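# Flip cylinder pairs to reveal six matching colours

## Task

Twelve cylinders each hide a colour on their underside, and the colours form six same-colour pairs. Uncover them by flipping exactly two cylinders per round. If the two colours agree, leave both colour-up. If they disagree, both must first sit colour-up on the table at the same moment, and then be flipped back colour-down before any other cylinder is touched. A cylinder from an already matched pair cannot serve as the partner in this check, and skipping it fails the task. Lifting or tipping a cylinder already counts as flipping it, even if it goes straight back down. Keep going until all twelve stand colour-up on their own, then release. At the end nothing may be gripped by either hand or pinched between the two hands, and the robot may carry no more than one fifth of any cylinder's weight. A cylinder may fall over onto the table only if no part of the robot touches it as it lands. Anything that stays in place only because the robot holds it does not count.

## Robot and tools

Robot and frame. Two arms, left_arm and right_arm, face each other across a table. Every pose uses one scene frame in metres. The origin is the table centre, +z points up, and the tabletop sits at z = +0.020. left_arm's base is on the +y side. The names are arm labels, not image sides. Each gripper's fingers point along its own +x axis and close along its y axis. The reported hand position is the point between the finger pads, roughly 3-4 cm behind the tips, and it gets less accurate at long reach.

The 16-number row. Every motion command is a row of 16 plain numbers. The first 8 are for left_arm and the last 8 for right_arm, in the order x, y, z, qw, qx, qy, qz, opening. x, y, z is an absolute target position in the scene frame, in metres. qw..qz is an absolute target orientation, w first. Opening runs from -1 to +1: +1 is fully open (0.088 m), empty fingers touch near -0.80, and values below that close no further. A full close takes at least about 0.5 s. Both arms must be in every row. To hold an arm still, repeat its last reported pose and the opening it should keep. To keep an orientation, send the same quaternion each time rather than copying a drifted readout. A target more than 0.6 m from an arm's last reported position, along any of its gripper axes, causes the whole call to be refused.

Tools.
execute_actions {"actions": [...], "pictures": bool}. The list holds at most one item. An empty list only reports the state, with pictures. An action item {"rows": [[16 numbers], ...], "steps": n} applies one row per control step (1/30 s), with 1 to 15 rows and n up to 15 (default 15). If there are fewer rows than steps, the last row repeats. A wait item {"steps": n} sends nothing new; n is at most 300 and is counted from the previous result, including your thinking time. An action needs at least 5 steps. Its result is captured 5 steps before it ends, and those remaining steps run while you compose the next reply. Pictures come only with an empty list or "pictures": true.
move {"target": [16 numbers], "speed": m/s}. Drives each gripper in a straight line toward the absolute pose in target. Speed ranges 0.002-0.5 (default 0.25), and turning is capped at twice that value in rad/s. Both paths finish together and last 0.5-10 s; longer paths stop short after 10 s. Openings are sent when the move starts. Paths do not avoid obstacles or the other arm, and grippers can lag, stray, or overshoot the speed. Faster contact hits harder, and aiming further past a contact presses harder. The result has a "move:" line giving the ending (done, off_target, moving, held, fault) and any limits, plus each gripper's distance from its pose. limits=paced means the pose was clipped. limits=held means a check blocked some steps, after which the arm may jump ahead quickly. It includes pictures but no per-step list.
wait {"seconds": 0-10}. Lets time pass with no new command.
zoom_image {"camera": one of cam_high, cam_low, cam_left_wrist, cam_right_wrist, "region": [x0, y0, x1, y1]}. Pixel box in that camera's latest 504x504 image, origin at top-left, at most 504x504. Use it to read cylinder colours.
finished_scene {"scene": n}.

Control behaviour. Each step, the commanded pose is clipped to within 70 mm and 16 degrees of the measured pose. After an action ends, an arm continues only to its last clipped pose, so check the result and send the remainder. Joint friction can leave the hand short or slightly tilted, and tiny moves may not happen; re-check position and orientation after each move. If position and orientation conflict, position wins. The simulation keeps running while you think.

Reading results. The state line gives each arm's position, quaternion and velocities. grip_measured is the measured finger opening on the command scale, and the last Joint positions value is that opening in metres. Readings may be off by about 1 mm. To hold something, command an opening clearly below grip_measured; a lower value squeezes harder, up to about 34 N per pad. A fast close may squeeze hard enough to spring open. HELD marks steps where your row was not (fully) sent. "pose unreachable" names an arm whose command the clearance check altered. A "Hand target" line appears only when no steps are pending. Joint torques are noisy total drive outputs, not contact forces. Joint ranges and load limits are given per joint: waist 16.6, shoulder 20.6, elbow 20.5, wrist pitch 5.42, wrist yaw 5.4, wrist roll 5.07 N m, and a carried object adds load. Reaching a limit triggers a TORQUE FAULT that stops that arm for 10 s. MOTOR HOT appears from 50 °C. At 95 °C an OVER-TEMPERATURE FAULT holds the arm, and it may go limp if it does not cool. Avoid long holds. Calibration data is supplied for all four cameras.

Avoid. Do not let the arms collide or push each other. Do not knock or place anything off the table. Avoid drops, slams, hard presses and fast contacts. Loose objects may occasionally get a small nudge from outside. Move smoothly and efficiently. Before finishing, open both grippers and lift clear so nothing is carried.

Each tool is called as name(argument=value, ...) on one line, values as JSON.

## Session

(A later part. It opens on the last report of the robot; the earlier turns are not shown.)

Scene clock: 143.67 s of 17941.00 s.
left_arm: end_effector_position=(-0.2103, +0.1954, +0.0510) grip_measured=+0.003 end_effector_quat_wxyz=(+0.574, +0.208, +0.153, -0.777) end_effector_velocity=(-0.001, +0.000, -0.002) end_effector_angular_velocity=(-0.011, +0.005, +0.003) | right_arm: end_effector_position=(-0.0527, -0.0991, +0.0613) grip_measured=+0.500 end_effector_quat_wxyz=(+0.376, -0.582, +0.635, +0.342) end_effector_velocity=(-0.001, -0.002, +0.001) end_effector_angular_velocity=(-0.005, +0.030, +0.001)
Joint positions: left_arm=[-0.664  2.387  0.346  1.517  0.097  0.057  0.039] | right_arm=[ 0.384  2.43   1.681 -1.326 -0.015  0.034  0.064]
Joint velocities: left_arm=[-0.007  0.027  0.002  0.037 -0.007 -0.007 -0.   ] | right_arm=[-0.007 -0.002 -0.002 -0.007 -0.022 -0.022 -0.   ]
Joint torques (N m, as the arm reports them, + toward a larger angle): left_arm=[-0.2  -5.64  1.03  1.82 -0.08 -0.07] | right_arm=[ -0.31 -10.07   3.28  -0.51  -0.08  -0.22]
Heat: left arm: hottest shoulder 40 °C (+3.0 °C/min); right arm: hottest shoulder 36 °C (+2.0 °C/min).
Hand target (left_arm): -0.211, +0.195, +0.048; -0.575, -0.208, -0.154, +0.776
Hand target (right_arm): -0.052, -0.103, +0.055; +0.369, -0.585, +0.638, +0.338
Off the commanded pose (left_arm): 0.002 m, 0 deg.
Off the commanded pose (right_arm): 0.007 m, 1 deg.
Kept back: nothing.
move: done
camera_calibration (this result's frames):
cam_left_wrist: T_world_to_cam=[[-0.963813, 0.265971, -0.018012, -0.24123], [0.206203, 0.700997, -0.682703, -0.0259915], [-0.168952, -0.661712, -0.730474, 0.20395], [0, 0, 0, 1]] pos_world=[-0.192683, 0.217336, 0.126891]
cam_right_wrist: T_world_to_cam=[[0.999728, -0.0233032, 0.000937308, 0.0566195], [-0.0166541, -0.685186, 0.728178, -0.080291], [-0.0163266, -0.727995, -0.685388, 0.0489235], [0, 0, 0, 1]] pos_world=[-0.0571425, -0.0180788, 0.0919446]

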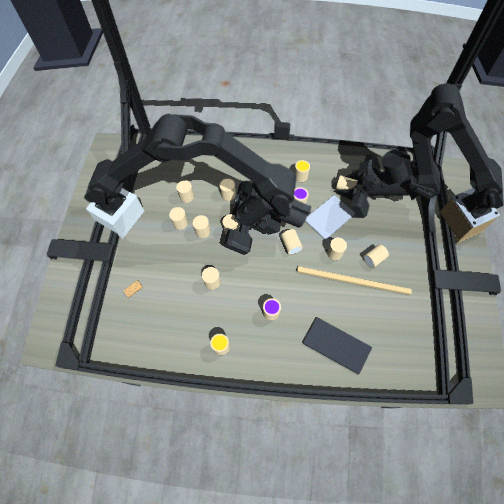

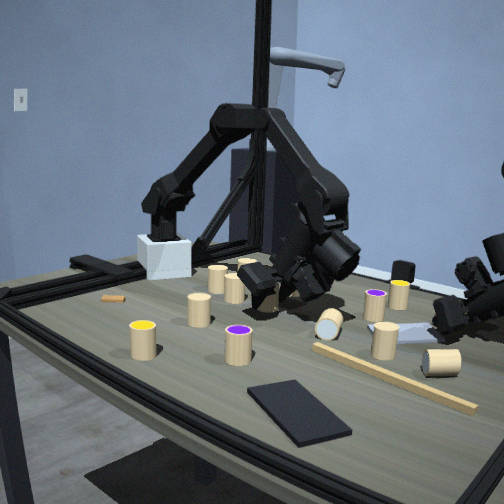

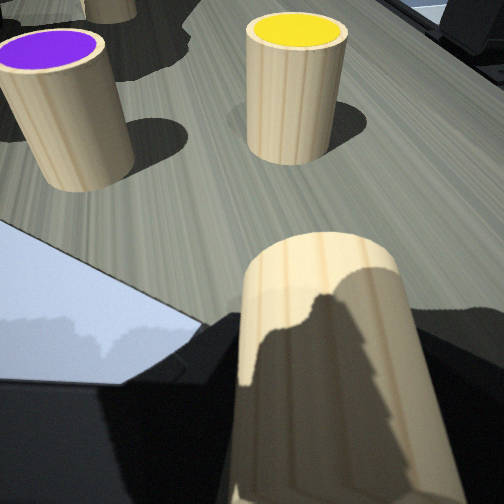

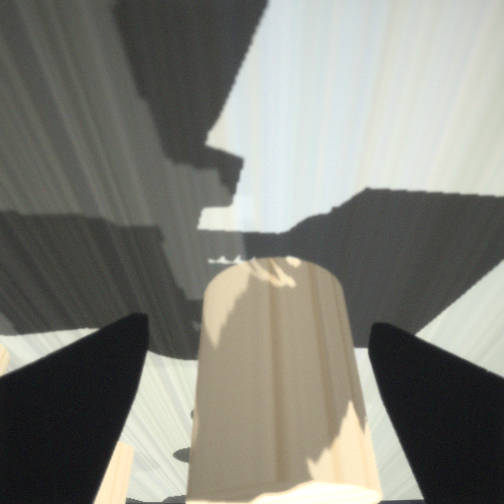

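move(target=[-0.211,0.195,0.049,0.575,0.208,0.154,-0.777,0.5,-0.052,-0.102,0.055,0.369,-0.585,0.638,0.338,-0.3])

move(target=[-0.211,0.195,0.09,0.575,0.208,0.154,-0.777,0.5,-0.045,-0.105,0.13,0.369,-0.585,0.638,0.338,-0.3])

move(target=[-0.212,0.19,0.12,0.48,0.5,0.37,-0.63,0.5,0.13,-0.21,0.15,0.75,-0.198,0.576,0.259,-0.3], speed=0.35)

move(target=[-0.214,0.185,0.105,0.297,0.696,0.515,-0.402,0.5,0.215,-0.248,0.09,0.914,-0.084,0.245,0.315,-0.3], speed=0.35)

move(target=[-0.214,0.186,0.052,0.297,0.696,0.515,-0.402,0.5,0.215,-0.248,0.044,0.914,-0.084,0.245,0.315,-0.3], speed=0.07)

Scene clock: 144.80 s of 17941.00 s.
left_arm: end_effector_position=(-0.2112, +0.1955, +0.0508) grip_measured=+0.497 end_effector_quat_wxyz=(+0.574, +0.207, +0.152, -0.778) end_effector_velocity=(+0.001, +0.003, -0.002) end_effector_angular_velocity=(+0.009, -0.012, +0.000) | right_arm: end_effector_position=(-0.0527, -0.0992, +0.0609) grip_measured=+0.022 end_effector_quat_wxyz=(+0.375, -0.582, +0.635, +0.342) end_effector_velocity=(-0.000, -0.002, +0.001) end_effector_angular_velocity=(-0.006, +0.017, +0.013)
Joint positions: left_arm=[-0.667  2.389  0.346  1.52   0.097  0.057  0.063] | right_arm=[ 0.384  2.431  1.681 -1.326 -0.015  0.033  0.04 ]
Joint velocities: left_arm=[-0.002 -0.002 -0.007 -0.007 -0.007  0.007  0.001] | right_arm=[-0.002 -0.002 -0.002 -0.007 -0.007 -0.022 -0.   ]
Joint torques (N m, as the arm reports them, + toward a larger angle): left_arm=[-0.11 -6.48  1.09  1.62 -0.13 -0.08] | right_arm=[-0.29 -9.9   3.83 -0.54 -0.08 -0.23]
Heat: left arm: hottest shoulder 40 °C (+2.0 °C/min); right arm: hottest shoulder 36 °C (+2.0 °C/min).
Hand target (left_arm): -0.211, +0.195, +0.049; -0.575, -0.208, -0.154, +0.776
Hand target (right_arm): -0.052, -0.102, +0.055; -0.369, +0.585, -0.638, -0.338
Off the commanded pose (left_arm): 0.002 m, 0 deg.
Off the commanded pose (right_arm): 0.007 m, 1 deg.
Kept back: nothing.
move: done
camera_calibration (this result's frames):
cam_left_wrist: T_world_to_cam=[[-0.963188, 0.268204, -0.018298, -0.242371], [0.207825, 0.69972, -0.683521, -0.0253499], [-0.170519, -0.662162, -0.729702, 0.20342], [0, 0, 0, 1]] pos_world=[-0.193493, 0.21744, 0.126674]
cam_right_wrist: T_world_to_cam=[[0.999736, -0.0229685, 0.00071989, 0.0566714], [-0.016248, -0.68437, 0.728954, -0.0800848], [-0.0162503, -0.728773, -0.684563, 0.048435], [0, 0, 0, 1]] pos_world=[-0.0571706, -0.0182079, 0.0914941]

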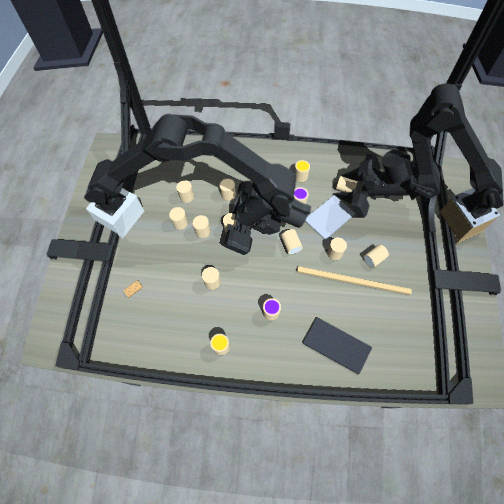

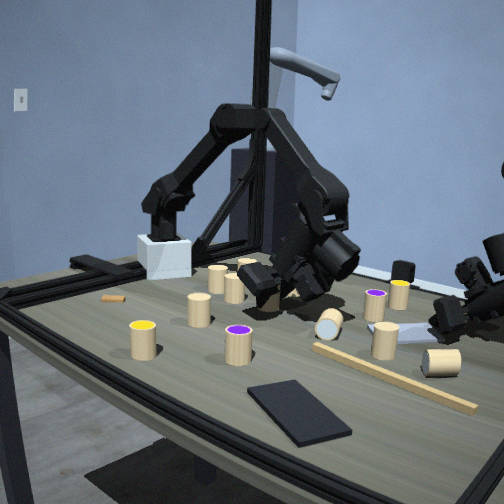

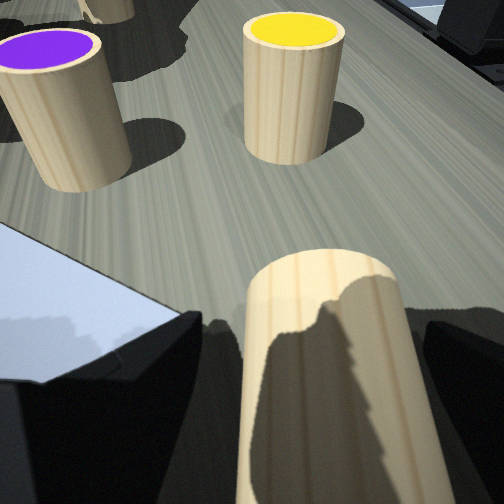

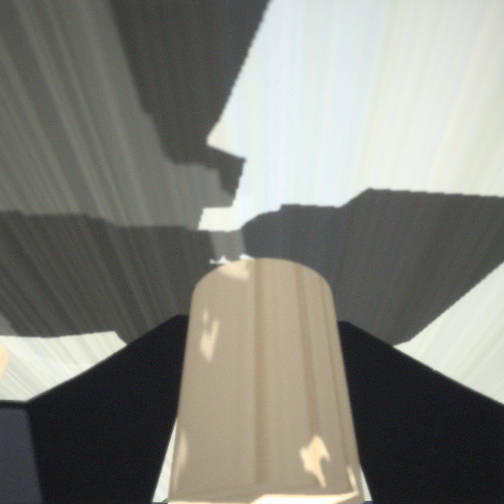

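Scene clock: 145.70 s of 17941.00 s.
left_arm: end_effector_position=(-0.2116, +0.1936, +0.0887) grip_measured=+0.500 end_effector_quat_wxyz=(+0.573, +0.208, +0.153, -0.777) end_effector_velocity=(+0.001, +0.002, -0.000) end_effector_angular_velocity=(+0.018, -0.001, +0.008) | right_arm: end_effector_position=(-0.0467, -0.1064, +0.1250) grip_measured=+0.022 end_effector_quat_wxyz=(+0.365, -0.586, +0.642, +0.333) end_effector_velocity=(-0.000, -0.002, +0.004) end_effector_angular_velocity=(-0.011, +0.011, +0.000)
Joint positions: left_arm=[-0.667  2.117  0.306  1.286  0.097  0.057  0.063] | right_arm=[ 0.367  2.326  1.752 -1.533 -0.01   0.018  0.04 ]
Joint velocities: left_arm=[-0.002 -0.022 -0.002 -0.037 -0.007 -0.007 -0.   ] | right_arm=[-0.002 -0.002  0.007 -0.022 -0.007 -0.007 -0.   ]
Joint torques (N m, as the arm reports them, + toward a larger angle): left_arm=[ 0.09 -7.94  1.26  1.35 -0.13 -0.12] | right_arm=[ -0.31 -13.11   5.68  -1.     0.03  -0.23]
Heat: left arm: hottest shoulder 40 °C (+1.0 °C/min); right arm: hottest shoulder 37 °C (+3.0 °C/min).
Hand target (left_arm): -0.211, +0.195, +0.090; -0.575, -0.208, -0.154, +0.776
Hand target (right_arm): -0.045, -0.104, +0.130; +0.369, -0.585, +0.638, +0.338
Off the commanded pose (left_arm): 0.002 m, 0 deg.
Off the commanded pose (right_arm): 0.005 m, 1 deg.
Kept back: nothing.
move: done
camera_calibration (this result's frames):
cam_left_wrist: T_world_to_cam=[[-0.963179, 0.268252, -0.0180743, -0.241541], [0.208165, 0.701511, -0.681579, 0.00151924], [-0.170155, -0.660245, -0.731521, 0.229611], [0, 0, 0, 1]] pos_world=[-0.193894, 0.215328, 0.164635]
cam_right_wrist: T_world_to_cam=[[0.999686, -0.0248029, -0.00350921, 0.0507848], [-0.0137891, -0.66182, 0.749536, -0.131622], [-0.0209132, -0.749253, -0.661954, 0.0819102], [0, 0, 0, 1]] pos_world=[-0.0508709, -0.0244788, 0.153054]

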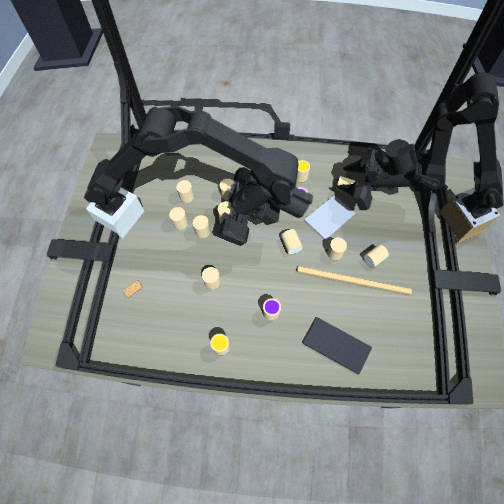

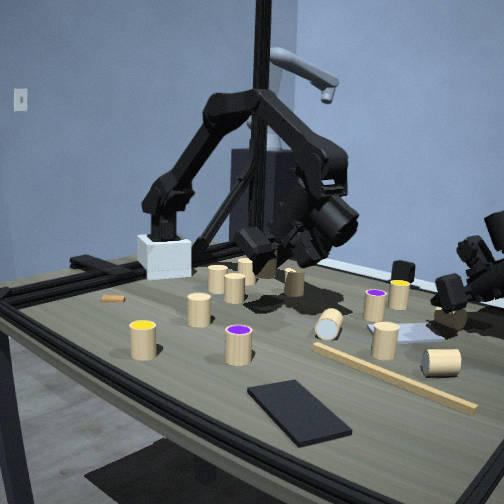

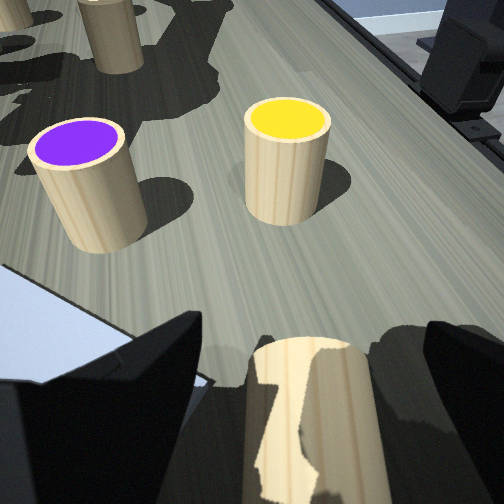

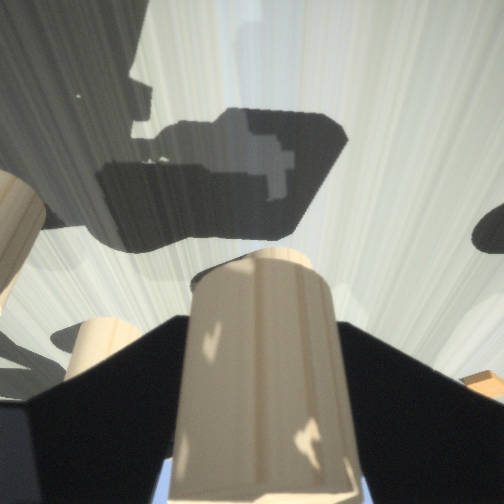

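Scene clock: 147.87 s of 17941.00 s.
left_arm: end_effector_position=(-0.2113, +0.1908, +0.1211) grip_measured=+0.500 end_effector_quat_wxyz=(+0.478, +0.492, +0.368, -0.627) end_effector_velocity=(+0.001, +0.005, -0.001) end_effector_angular_velocity=(+0.030, -0.012, +0.006) | right_arm: end_effector_position=(+0.1295, -0.2080, +0.1490) grip_measured=+0.022 end_effector_quat_wxyz=(+0.748, -0.203, +0.577, +0.259) end_effector_velocity=(+0.002, +0.000, +0.002) end_effector_angular_velocity=(+0.012, -0.003, +0.002)
Joint positions: left_arm=[-0.705  1.837  0.977 -0.464  0.003  0.05   0.064] | right_arm=[-0.254  1.561  0.883 -0.644  0.057  0.202  0.04 ]
Joint velocities: left_arm=[-0.002  0.002  0.007 -0.037 -0.007 -0.007 -0.   ] | right_arm=[-0.007 -0.007 -0.002  0.007 -0.007 -0.007 -0.   ]
Joint torques (N m, as the arm reports them, + toward a larger angle): left_arm=[-0.48 -6.61  5.83  0.58 -0.09 -0.07] | right_arm=[-0.35 -8.34  4.71  0.68 -0.08  0.17]
Heat: left arm: hottest shoulder 39 °C (+0.0 °C/min); right arm: hottest shoulder 37 °C (+3.0 °C/min).
Hand target (left_arm): -0.212, +0.189, +0.119; -0.478, -0.495, -0.369, +0.625
Hand target (right_arm): +0.129, -0.210, +0.149; +0.750, -0.198, +0.576, +0.258
Off the commanded pose (left_arm): 0.002 m, 1 deg.
Off the commanded pose (right_arm): 0.002 m, 1 deg.
Kept back: nothing.
move: done
camera_calibration (this result's frames):
cam_left_wrist: T_world_to_cam=[[-0.96361, 0.264112, -0.0412424, -0.236469], [0.26195, 0.963721, 0.0512236, -0.101944], [0.0532749, 0.0385561, -0.997835, 0.197681], [0, 0, 0, 1]] pos_world=[-0.211691, 0.153078, 0.192723]
cam_right_wrist: T_world_to_cam=[[0.658513, -0.751026, 0.0481654, -0.242289], [-0.752487, -0.656148, 0.0568544, -0.0144006], [-0.0110955, -0.0736833, -0.99722, 0.214557], [0, 0, 0, 1]] pos_world=[0.151095, -0.175605, 0.226449]

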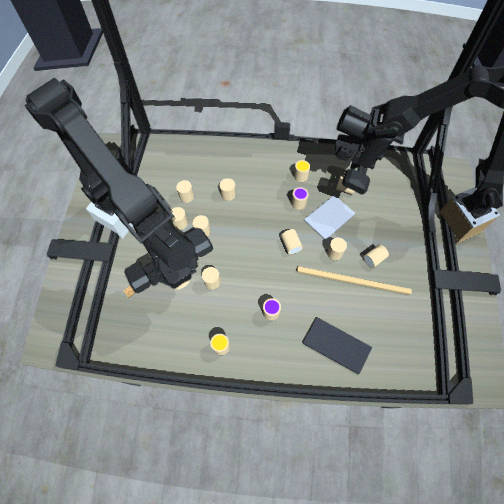

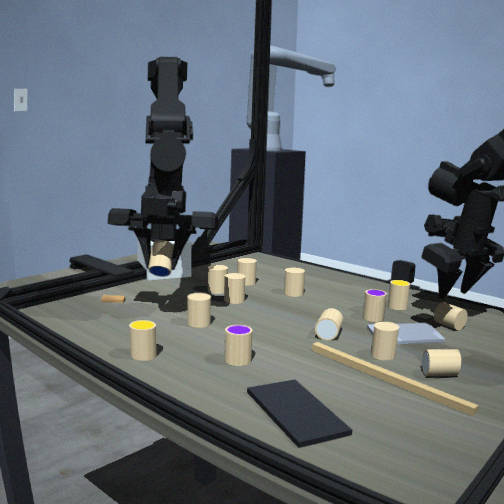

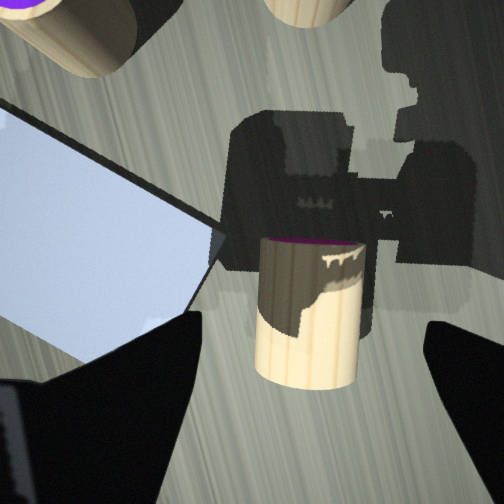

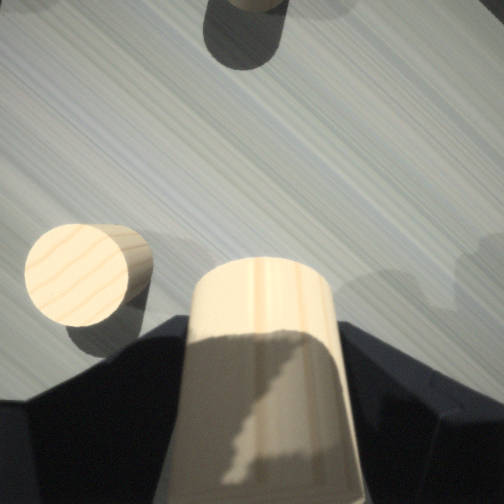

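Scene clock: 149.70 s of 17941.00 s.
left_arm: end_effector_position=(-0.2133, +0.1858, +0.1075) grip_measured=+0.500 end_effector_quat_wxyz=(+0.301, +0.692, +0.516, -0.406) end_effector_velocity=(+0.001, +0.005, +0.004) end_effector_angular_velocity=(+0.026, -0.024, +0.013) | right_arm: end_effector_position=(+0.2157, -0.2462, +0.0937) grip_measured=+0.022 end_effector_quat_wxyz=(+0.915, -0.081, +0.242, +0.312) end_effector_velocity=(+0.000, -0.002, +0.001) end_effector_angular_velocity=(+0.019, -0.013, -0.005)
Joint positions: left_arm=[-0.719  2.464  1.848 -1.468 -0.023  0.046  0.064] | right_arm=[-0.596  1.923  0.27   1.133 -0.103 -0.056  0.04 ]
Joint velocities: left_arm=[-0.002  0.002  0.007 -0.037 -0.007 -0.022 -0.   ] | right_arm=[-0.007  0.017 -0.012  0.051 -0.007  0.007 -0.   ]
Joint torques (N m, as the arm reports them, + toward a larger angle): left_arm=[-0.25 -9.88  5.08 -0.63 -0.1  -0.13] | right_arm=[-0.27 -5.49  1.69  1.57 -0.18 -0.21]
Heat: left arm: hottest shoulder 39 °C (+0.0 °C/min); right arm: hottest shoulder 37 °C (+3.0 °C/min).
Hand target (left_arm): -0.214, +0.186, +0.103; +0.299, +0.695, +0.517, -0.401
Hand target (right_arm): +0.214, -0.248, +0.091; +0.914, -0.084, +0.245, +0.312
Off the commanded pose (left_arm): 0.003 m, 1 deg.
Off the commanded pose (right_arm): 0.004 m, 1 deg.
Kept back: nothing.
move: done
camera_calibration (this result's frames):
cam_left_wrist: T_world_to_cam=[[-0.952958, 0.301994, -0.025889, -0.244042], [0.190155, 0.66218, 0.724816, -0.127581], [0.236033, 0.685797, -0.688456, 0.0698331], [0, 0, 0, 1]] pos_world=[-0.224784, 0.11029, 0.134232]
cam_right_wrist: T_world_to_cam=[[0.610586, -0.789445, 0.0629327, -0.325598], [-0.556559, -0.484278, -0.675068, 0.0972103], [0.563406, 0.377161, -0.735067, 0.120113], [0, 0, 0, 1]] pos_world=[0.185237, -0.255267, 0.174405]

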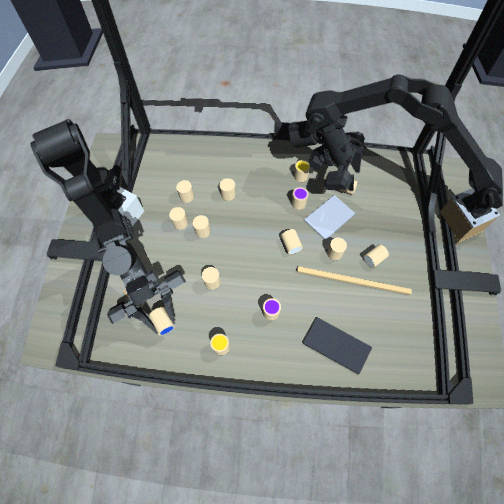

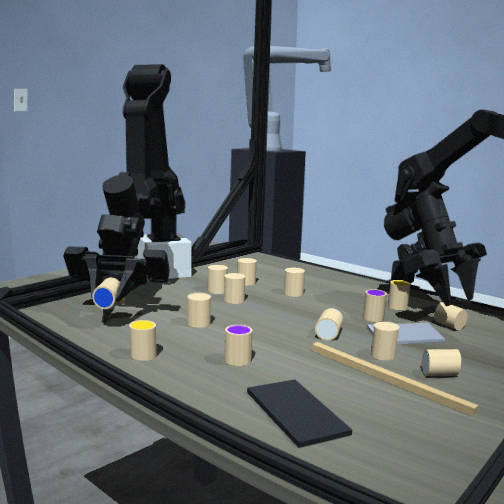

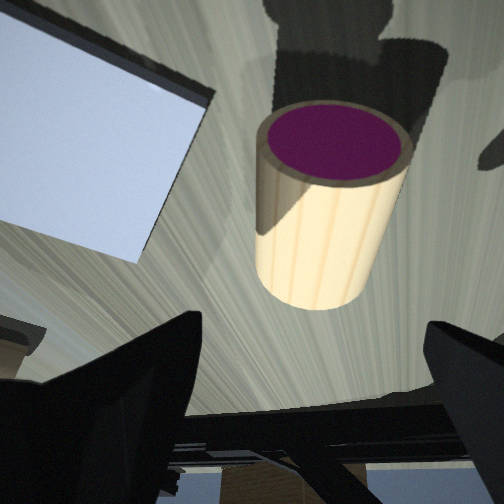

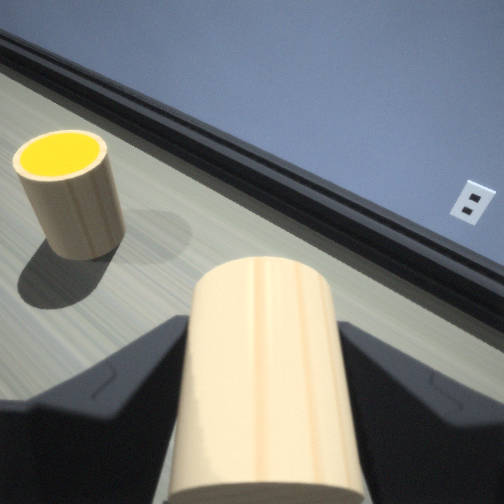

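Scene clock: 150.87 s of 17941.00 s.
left_arm: end_effector_position=(-0.2145, +0.1814, +0.0593) grip_measured=+0.500 end_effector_quat_wxyz=(+0.304, +0.690, +0.514, -0.409) end_effector_velocity=(-0.004, +0.001, +0.002) end_effector_angular_velocity=(+0.005, +0.009, -0.010) | right_arm: end_effector_position=(+0.2167, -0.2460, +0.0531) grip_measured=+0.022 end_effector_quat_wxyz=(+0.916, -0.079, +0.233, +0.316) end_effector_velocity=(+0.000, -0.002, -0.002) end_effector_angular_velocity=(-0.017, -0.016, +0.002)
Joint positions: left_arm=[-0.719  2.559  1.827 -1.339 -0.024  0.046  0.064] | right_arm=[-0.603  2.259  0.298  1.459 -0.116 -0.061  0.04 ]
Joint velocities: left_arm=[-0.007 -0.002  0.002 -0.007  0.007  0.007 -0.   ] | right_arm=[-0.002  0.017 -0.002  0.022  0.007 -0.022 -0.   ]
Joint torques (N m, as the arm reports them, + toward a larger angle): left_arm=[ -0.14 -10.08   3.29  -0.33  -0.16   0.05] | right_arm=[-0.33 -4.35  1.16  0.86 -0.1  -0.22]
Heat: left arm: hottest shoulder 39 °C (+1.0 °C/min); right arm: hottest shoulder 36 °C (+2.0 °C/min).
Hand target (left_arm): -0.214, +0.186, +0.052; +0.297, +0.696, +0.515, -0.402
Hand target (right_arm): +0.215, -0.248, +0.045; +0.913, -0.084, +0.245, +0.315
Off the commanded pose (left_arm): 0.009 m, 1 deg.
Off the commanded pose (right_arm): 0.009 m, 1 deg.
Kept back: nothing.
move: off_target (left_arm, right_arm)
camera_calibration (this result's frames):
cam_left_wrist: T_world_to_cam=[[-0.952606, 0.302946, -0.0276624, -0.24507], [0.19229, 0.670114, 0.716919, -0.0900151], [0.235724, 0.677622, -0.696608, 0.0419069], [0, 0, 0, 1]] pos_world=[-0.226025, 0.106166, 0.0869469]
cam_right_wrist: T_world_to_cam=[[0.615581, -0.785493, 0.0637193, -0.323641], [-0.54257, -0.481066, -0.688618, 0.0688806], [0.571558, 0.389328, -0.72232, 0.0901629], [0, 0, 0, 1]] pos_world=[0.185066, -0.256184, 0.133181]

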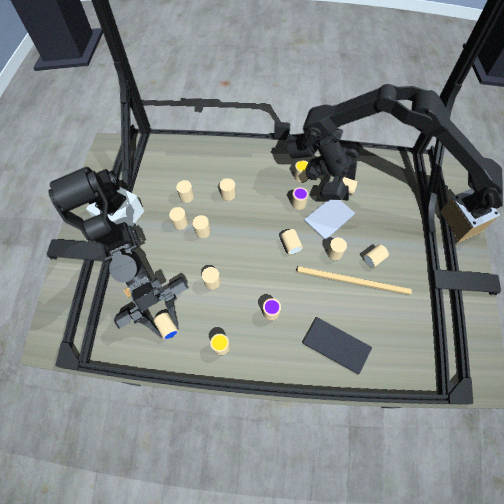

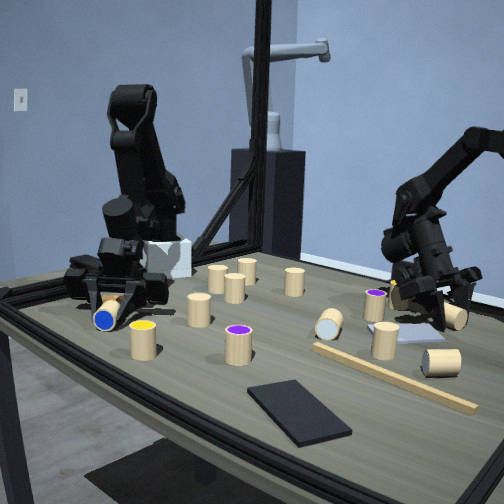

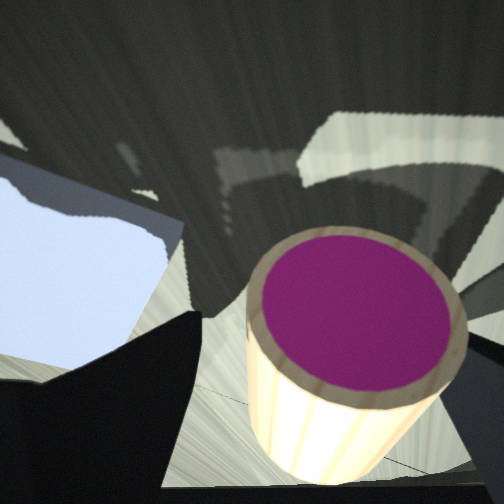

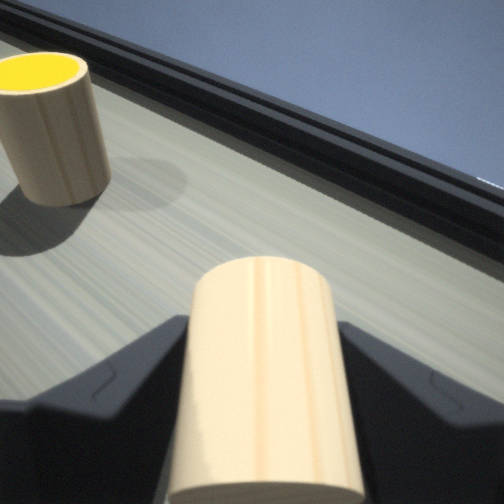

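move(target=[-0.214,0.186,0.052,0.297,0.696,0.515,-0.402,-0.3,0.215,-0.248,0.05,0.914,-0.084,0.245,0.315,0.5])

move(target=[-0.213,0.187,0.12,0.48,0.5,0.37,-0.63,-0.3,0.222,-0.242,0.125,0.75,-0.198,0.576,0.259,0.5], speed=0.3)

move(target=[-0.213,0.185,0.09,0.575,0.208,0.154,-0.777,-0.3,0.229,-0.237,0.105,0.473,-0.282,0.819,0.163,0.5], speed=0.35)

move(target=[-0.213,0.185,0.051,0.575,0.208,0.154,-0.777,-0.3,0.229,-0.237,0.052,0.473,-0.282,0.819,0.163,0.5], speed=0.07)

Scene clock: 151.93 s of 17941.00 s.
left_arm: end_effector_position=(-0.2145, +0.1813, +0.0591) grip_measured=+0.015 end_effector_quat_wxyz=(+0.304, +0.690, +0.513, -0.409) end_effector_velocity=(+0.001, +0.002, -0.000) end_effector_angular_velocity=(+0.009, -0.013, +0.000) | right_arm: end_effector_position=(+0.2141, -0.2474, +0.0480) grip_measured=+0.498 end_effector_quat_wxyz=(+0.913, -0.082, +0.247, +0.315) end_effector_velocity=(-0.000, -0.002, -0.001) end_effector_angular_velocity=(-0.005, +0.004, +0.003)
Joint positions: left_arm=[-0.72   2.559  1.827 -1.339 -0.024  0.046  0.04 ] | right_arm=[-0.603  2.255  0.298  1.426 -0.117 -0.061  0.063]
Joint velocities: left_arm=[-0.002  0.002 -0.002 -0.007 -0.007 -0.007 -0.   ] | right_arm=[-0.007 -0.002 -0.002 -0.007 -0.007 -0.007  0.   ]
Joint torques (N m, as the arm reports them, + toward a larger angle): left_arm=[-0.36 -9.84  3.44 -0.36 -0.14  0.02] | right_arm=[-0.31 -8.43  0.36  1.11 -0.12 -0.21]
Heat: left arm: hottest shoulder 39 °C (+1.0 °C/min); right arm: hottest shoulder 36 °C (+1.0 °C/min).
Hand target (left_arm): -0.214, +0.186, +0.052; +0.297, +0.696, +0.515, -0.402
Hand target (right_arm): +0.215, -0.248, +0.050; +0.913, -0.084, +0.245, +0.315
Off the commanded pose (left_arm): 0.009 m, 1 deg.
Off the commanded pose (right_arm): 0.002 m, 0 deg.
Kept back: nothing.
move: off_target (left_arm)
camera_calibration (this result's frames):
cam_left_wrist: T_world_to_cam=[[-0.952364, 0.303643, -0.0283558, -0.245125], [0.19239, 0.67035, 0.716671, -0.0898135], [0.23662, 0.677076, -0.696834, 0.0421303], [0, 0, 0, 1]] pos_world=[-0.226138, 0.106111, 0.0867739]
cam_right_wrist: T_world_to_cam=[[0.617409, -0.78438, 0.0596143, -0.322793], [-0.559641, -0.491237, -0.667449, 0.0634251], [0.552819, 0.378726, -0.742265, 0.0908187], [0, 0, 0, 1]] pos_world=[0.184584, -0.256431, 0.128988]

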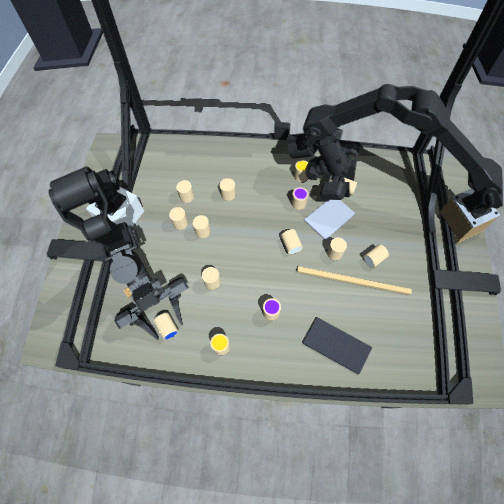

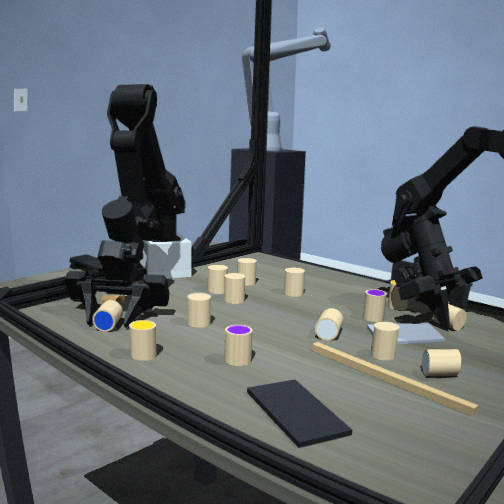

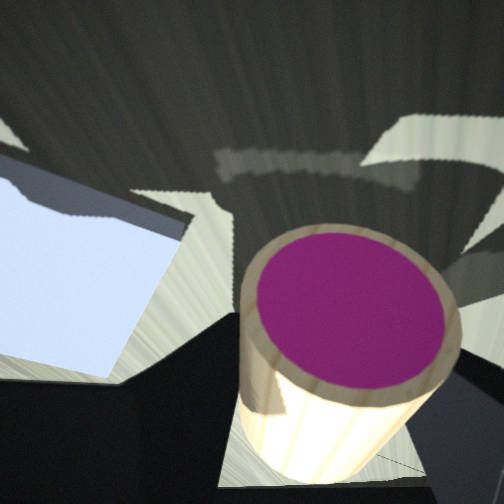

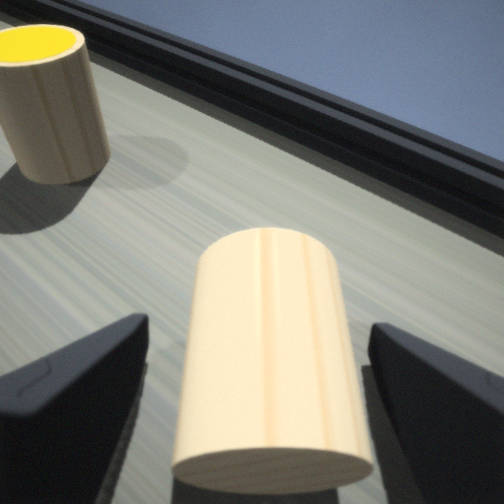

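Scene clock: 153.80 s of 17941.00 s.
left_arm: end_effector_position=(-0.2141, +0.1846, +0.1202) grip_measured=+0.015 end_effector_quat_wxyz=(+0.474, +0.499, +0.368, -0.625) end_effector_velocity=(+0.001, +0.004, +0.001) end_effector_angular_velocity=(+0.006, -0.007, +0.006) | right_arm: end_effector_position=(+0.2219, -0.2428, +0.1255) grip_measured=+0.500 end_effector_quat_wxyz=(+0.752, -0.194, +0.574, +0.261) end_effector_velocity=(-0.002, -0.001, +0.002) end_effector_angular_velocity=(-0.007, +0.021, +0.007)
Joint positions: left_arm=[-0.711  1.869  1.019 -0.488 -0.002  0.054  0.04 ] | right_arm=[-0.567  1.764  1.    -0.538 -0.033 -0.088  0.064]
Joint velocities: left_arm=[-0.002 -0.012 -0.012 -0.007 -0.007 -0.007  0.   ] | right_arm=[-0.002  0.002  0.017 -0.037 -0.007 -0.007 -0.   ]
Joint torques (N m, as the arm reports them, + toward a larger angle): left_arm=[  0.23 -10.38   4.     0.8    0.04   0.09] | right_arm=[ 0.29 -7.09  6.87  0.29  0.01 -0.22]
Heat: left arm: hottest shoulder 40 °C (+2.0 °C/min); right arm: hottest shoulder 36 °C (+1.0 °C/min).
Hand target (left_arm): -0.213, +0.186, +0.122; -0.475, -0.497, -0.367, +0.627
Hand target (right_arm): +0.223, -0.242, +0.124; +0.749, -0.198, +0.575, +0.262
Off the commanded pose (left_arm): 0.003 m, 0 deg.
Off the commanded pose (right_arm): 0.001 m, 1 deg.
Kept back: nothing.
move: done
camera_calibration (this result's frames):
cam_left_wrist: T_world_to_cam=[[-0.961125, 0.272206, -0.0462918, -0.237864], [0.269037, 0.96095, 0.0647662, -0.0947682], [0.0621138, 0.0497942, -0.996826, 0.19687], [0, 0, 0, 1]] pos_world=[-0.215349, 0.146012, 0.191372]
cam_right_wrist: T_world_to_cam=[[0.651692, -0.757624, 0.0361055, -0.326757], [-0.758441, -0.650411, 0.0416244, 0.0382623], [-0.00805221, -0.0545102, -0.998481, 0.193788], [0, 0, 0, 1]] pos_world=[0.243525, -0.212109, 0.203699]

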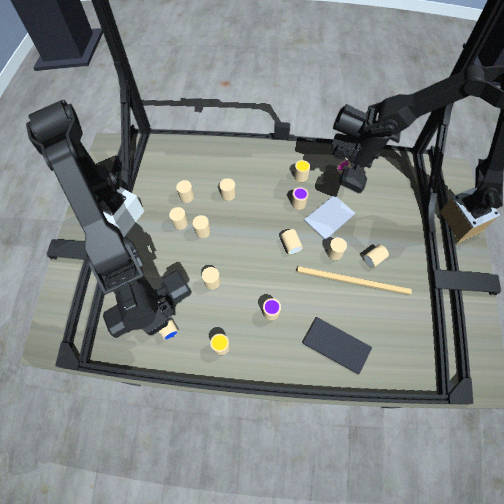

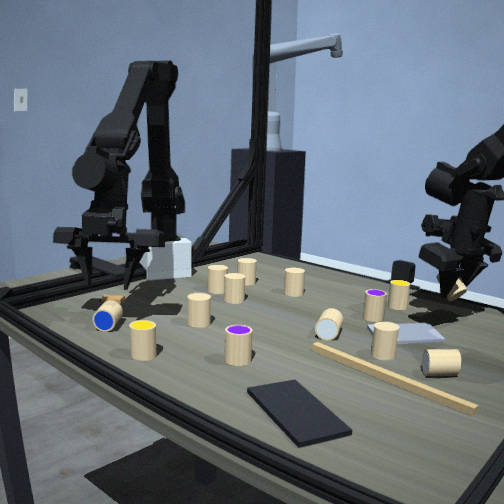

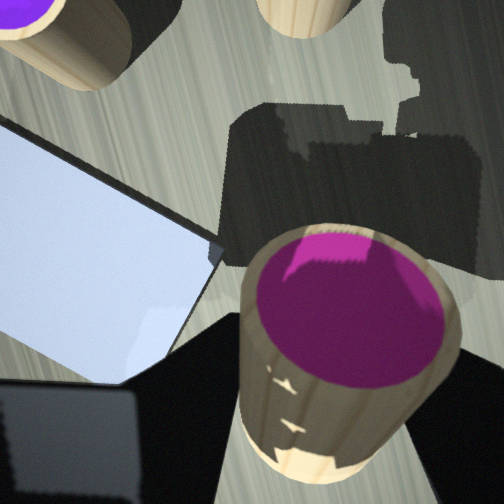

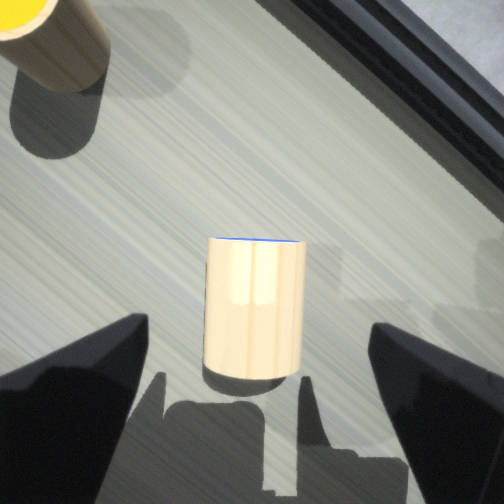

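Scene clock: 155.63 s of 17941.00 s.
left_arm: end_effector_position=(-0.2138, +0.1829, +0.0948) grip_measured=+0.015 end_effector_quat_wxyz=(+0.574, +0.207, +0.147, -0.779) end_effector_velocity=(-0.002, -0.000, +0.003) end_effector_angular_velocity=(-0.024, +0.015, -0.005) | right_arm: end_effector_position=(+0.2296, -0.2374, +0.1097) grip_measured=+0.500 end_effector_quat_wxyz=(+0.476, -0.279, +0.816, +0.169) end_effector_velocity=(-0.004, -0.000, -0.001) end_effector_angular_velocity=(-0.007, +0.028, +0.005)
Joint positions: left_arm=[-0.668  2.09   0.342  1.233  0.096  0.064  0.04 ] | right_arm=[-0.541  2.439  1.904 -1.546  0.026 -0.067  0.064]
Joint velocities: left_arm=[-0.002  0.017 -0.007  0.051  0.007 -0.007 -0.   ] | right_arm=[ 0.002  0.012  0.007 -0.022 -0.007 -0.007  0.   ]
Joint torques (N m, as the arm reports them, + toward a larger angle): left_arm=[ 0.3  -5.43  1.58  1.86  0.18 -0.1 ] | right_arm=[  0.28 -10.46   5.74  -0.89   0.04   0.18]
Heat: left arm: hottest shoulder 39 °C (+1.0 °C/min); right arm: hottest shoulder 36 °C (+1.0 °C/min).
Hand target (left_arm): -0.213, +0.186, +0.091; -0.573, -0.209, -0.152, +0.778
Hand target (right_arm): +0.229, -0.237, +0.106; +0.472, -0.281, +0.819, +0.166
Off the commanded pose (left_arm): 0.005 m, 1 deg.
Off the commanded pose (right_arm): 0.005 m, 1 deg.
Kept back: nothing.
move: done
camera_calibration (this result's frames):
cam_left_wrist: T_world_to_cam=[[-0.962186, 0.27123, -0.0251468, -0.240414], [0.21326, 0.692658, -0.689018, 0.017029], [-0.169464, -0.668326, -0.724308, 0.227551], [0, 0, 0, 1]] pos_world=[-0.196393, 0.20549, 0.170505]
cam_right_wrist: T_world_to_cam=[[0.667266, -0.744709, -0.0128719, -0.322246], [-0.500966, -0.461525, 0.73214, -0.0417637], [-0.551171, -0.482083, -0.681033, 0.166644], [0, 0, 0, 1]] pos_world=[0.285951, -0.178918, 0.139919]

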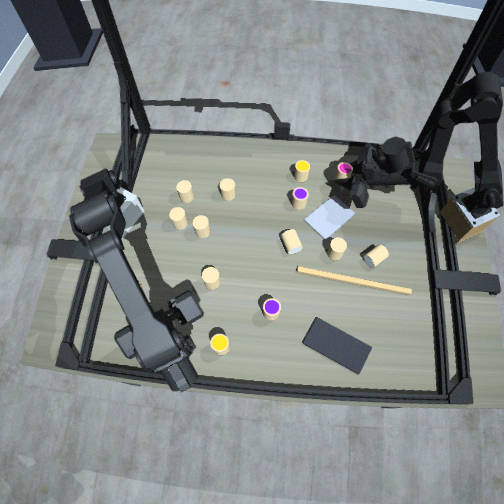

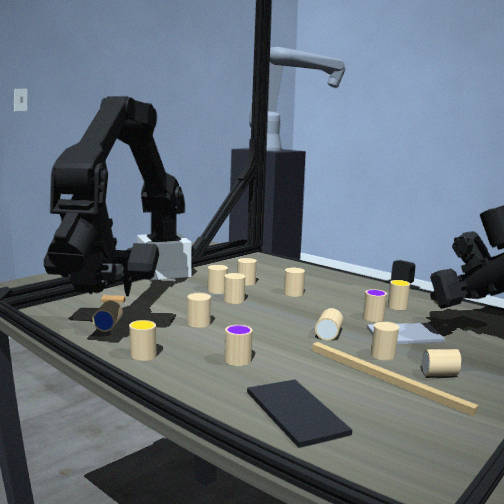

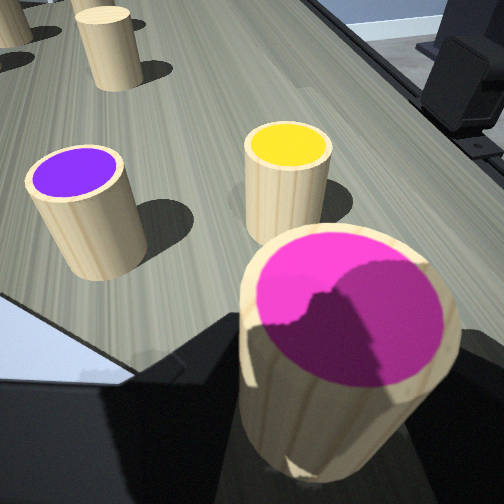

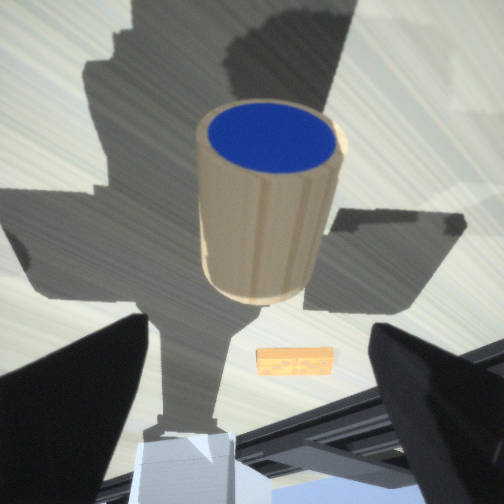

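Scene clock: 156.83 s of 17941.00 s.
left_arm: end_effector_position=(-0.2134, +0.1852, +0.0538) grip_measured=+0.015 end_effector_quat_wxyz=(+0.574, +0.207, +0.151, -0.778) end_effector_velocity=(-0.000, +0.001, -0.002) end_effector_angular_velocity=(+0.005, +0.009, -0.000) | right_arm: end_effector_position=(+0.2319, -0.2358, +0.0589) grip_measured=+0.500 end_effector_quat_wxyz=(+0.480, -0.280, +0.814, +0.168) end_effector_velocity=(+0.000, +0.000, -0.002) end_effector_angular_velocity=(+0.009, +0.004, +0.000)
Joint positions: left_arm=[-0.668  2.358  0.38   1.457  0.096  0.057  0.04 ] | right_arm=[-0.539  2.525  1.852 -1.401  0.029 -0.062  0.064]
Joint velocities: left_arm=[ 0.002  0.012  0.002  0.007  0.007 -0.007 -0.   ] | right_arm=[-0.002  0.002 -0.002  0.007 -0.007 -0.007 -0.   ]
Joint torques (N m, as the arm reports them, + toward a larger angle): left_arm=[-0.08 -5.52  1.37  1.82 -0.04 -0.11] | right_arm=[  0.28 -10.71   3.49  -0.53   0.04   0.18]
Heat: left arm: hottest shoulder 39 °C (+1.0 °C/min); right arm: hottest shoulder 36 °C (+1.0 °C/min).
Hand target (left_arm): -0.213, +0.185, +0.051; -0.575, -0.208, -0.154, +0.776
Hand target (right_arm): +0.229, -0.237, +0.052; +0.473, -0.282, +0.819, +0.163
Off the commanded pose (left_arm): 0.003 m, 0 deg.
Off the commanded pose (right_arm): 0.008 m, 1 deg.
Kept back: nothing.
move: done
camera_calibration (this result's frames):
cam_left_wrist: T_world_to_cam=[[-0.963199, 0.268141, -0.0186625, -0.241644], [0.207771, 0.698696, -0.684584, -0.015467], [-0.170525, -0.663268, -0.728695, 0.198597], [0, 0, 0, 1]] pos_world=[-0.195672, 0.207324, 0.129619]
cam_right_wrist: T_world_to_cam=[[0.666504, -0.745473, -0.00651669, -0.323637], [-0.508168, -0.460698, 0.727683, -0.000544472], [-0.54547, -0.481692, -0.685883, 0.13322], [0, 0, 0, 1]] pos_world=[0.288096, -0.177342, 0.0896606]

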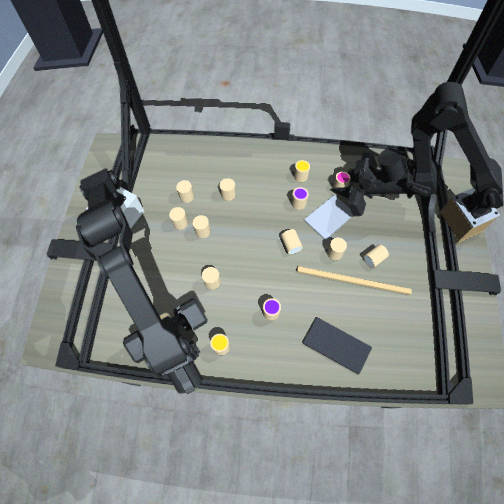

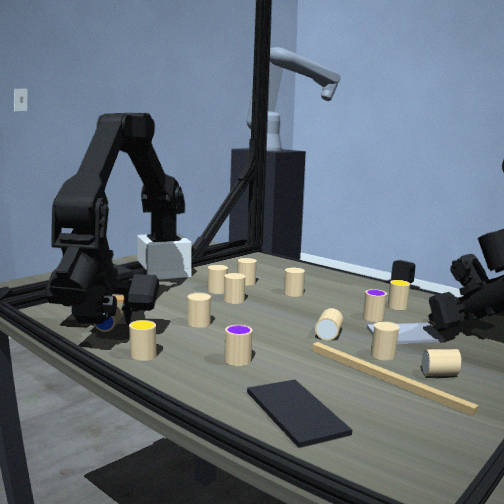

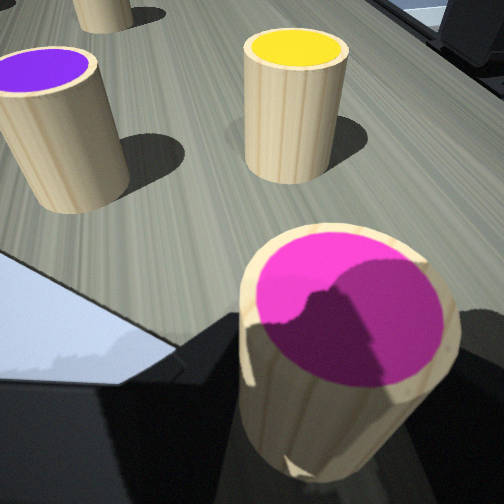

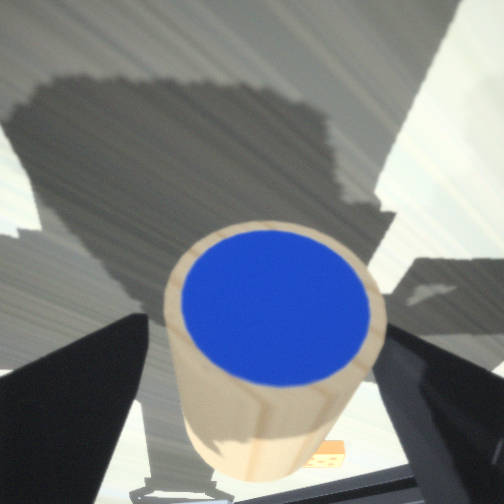

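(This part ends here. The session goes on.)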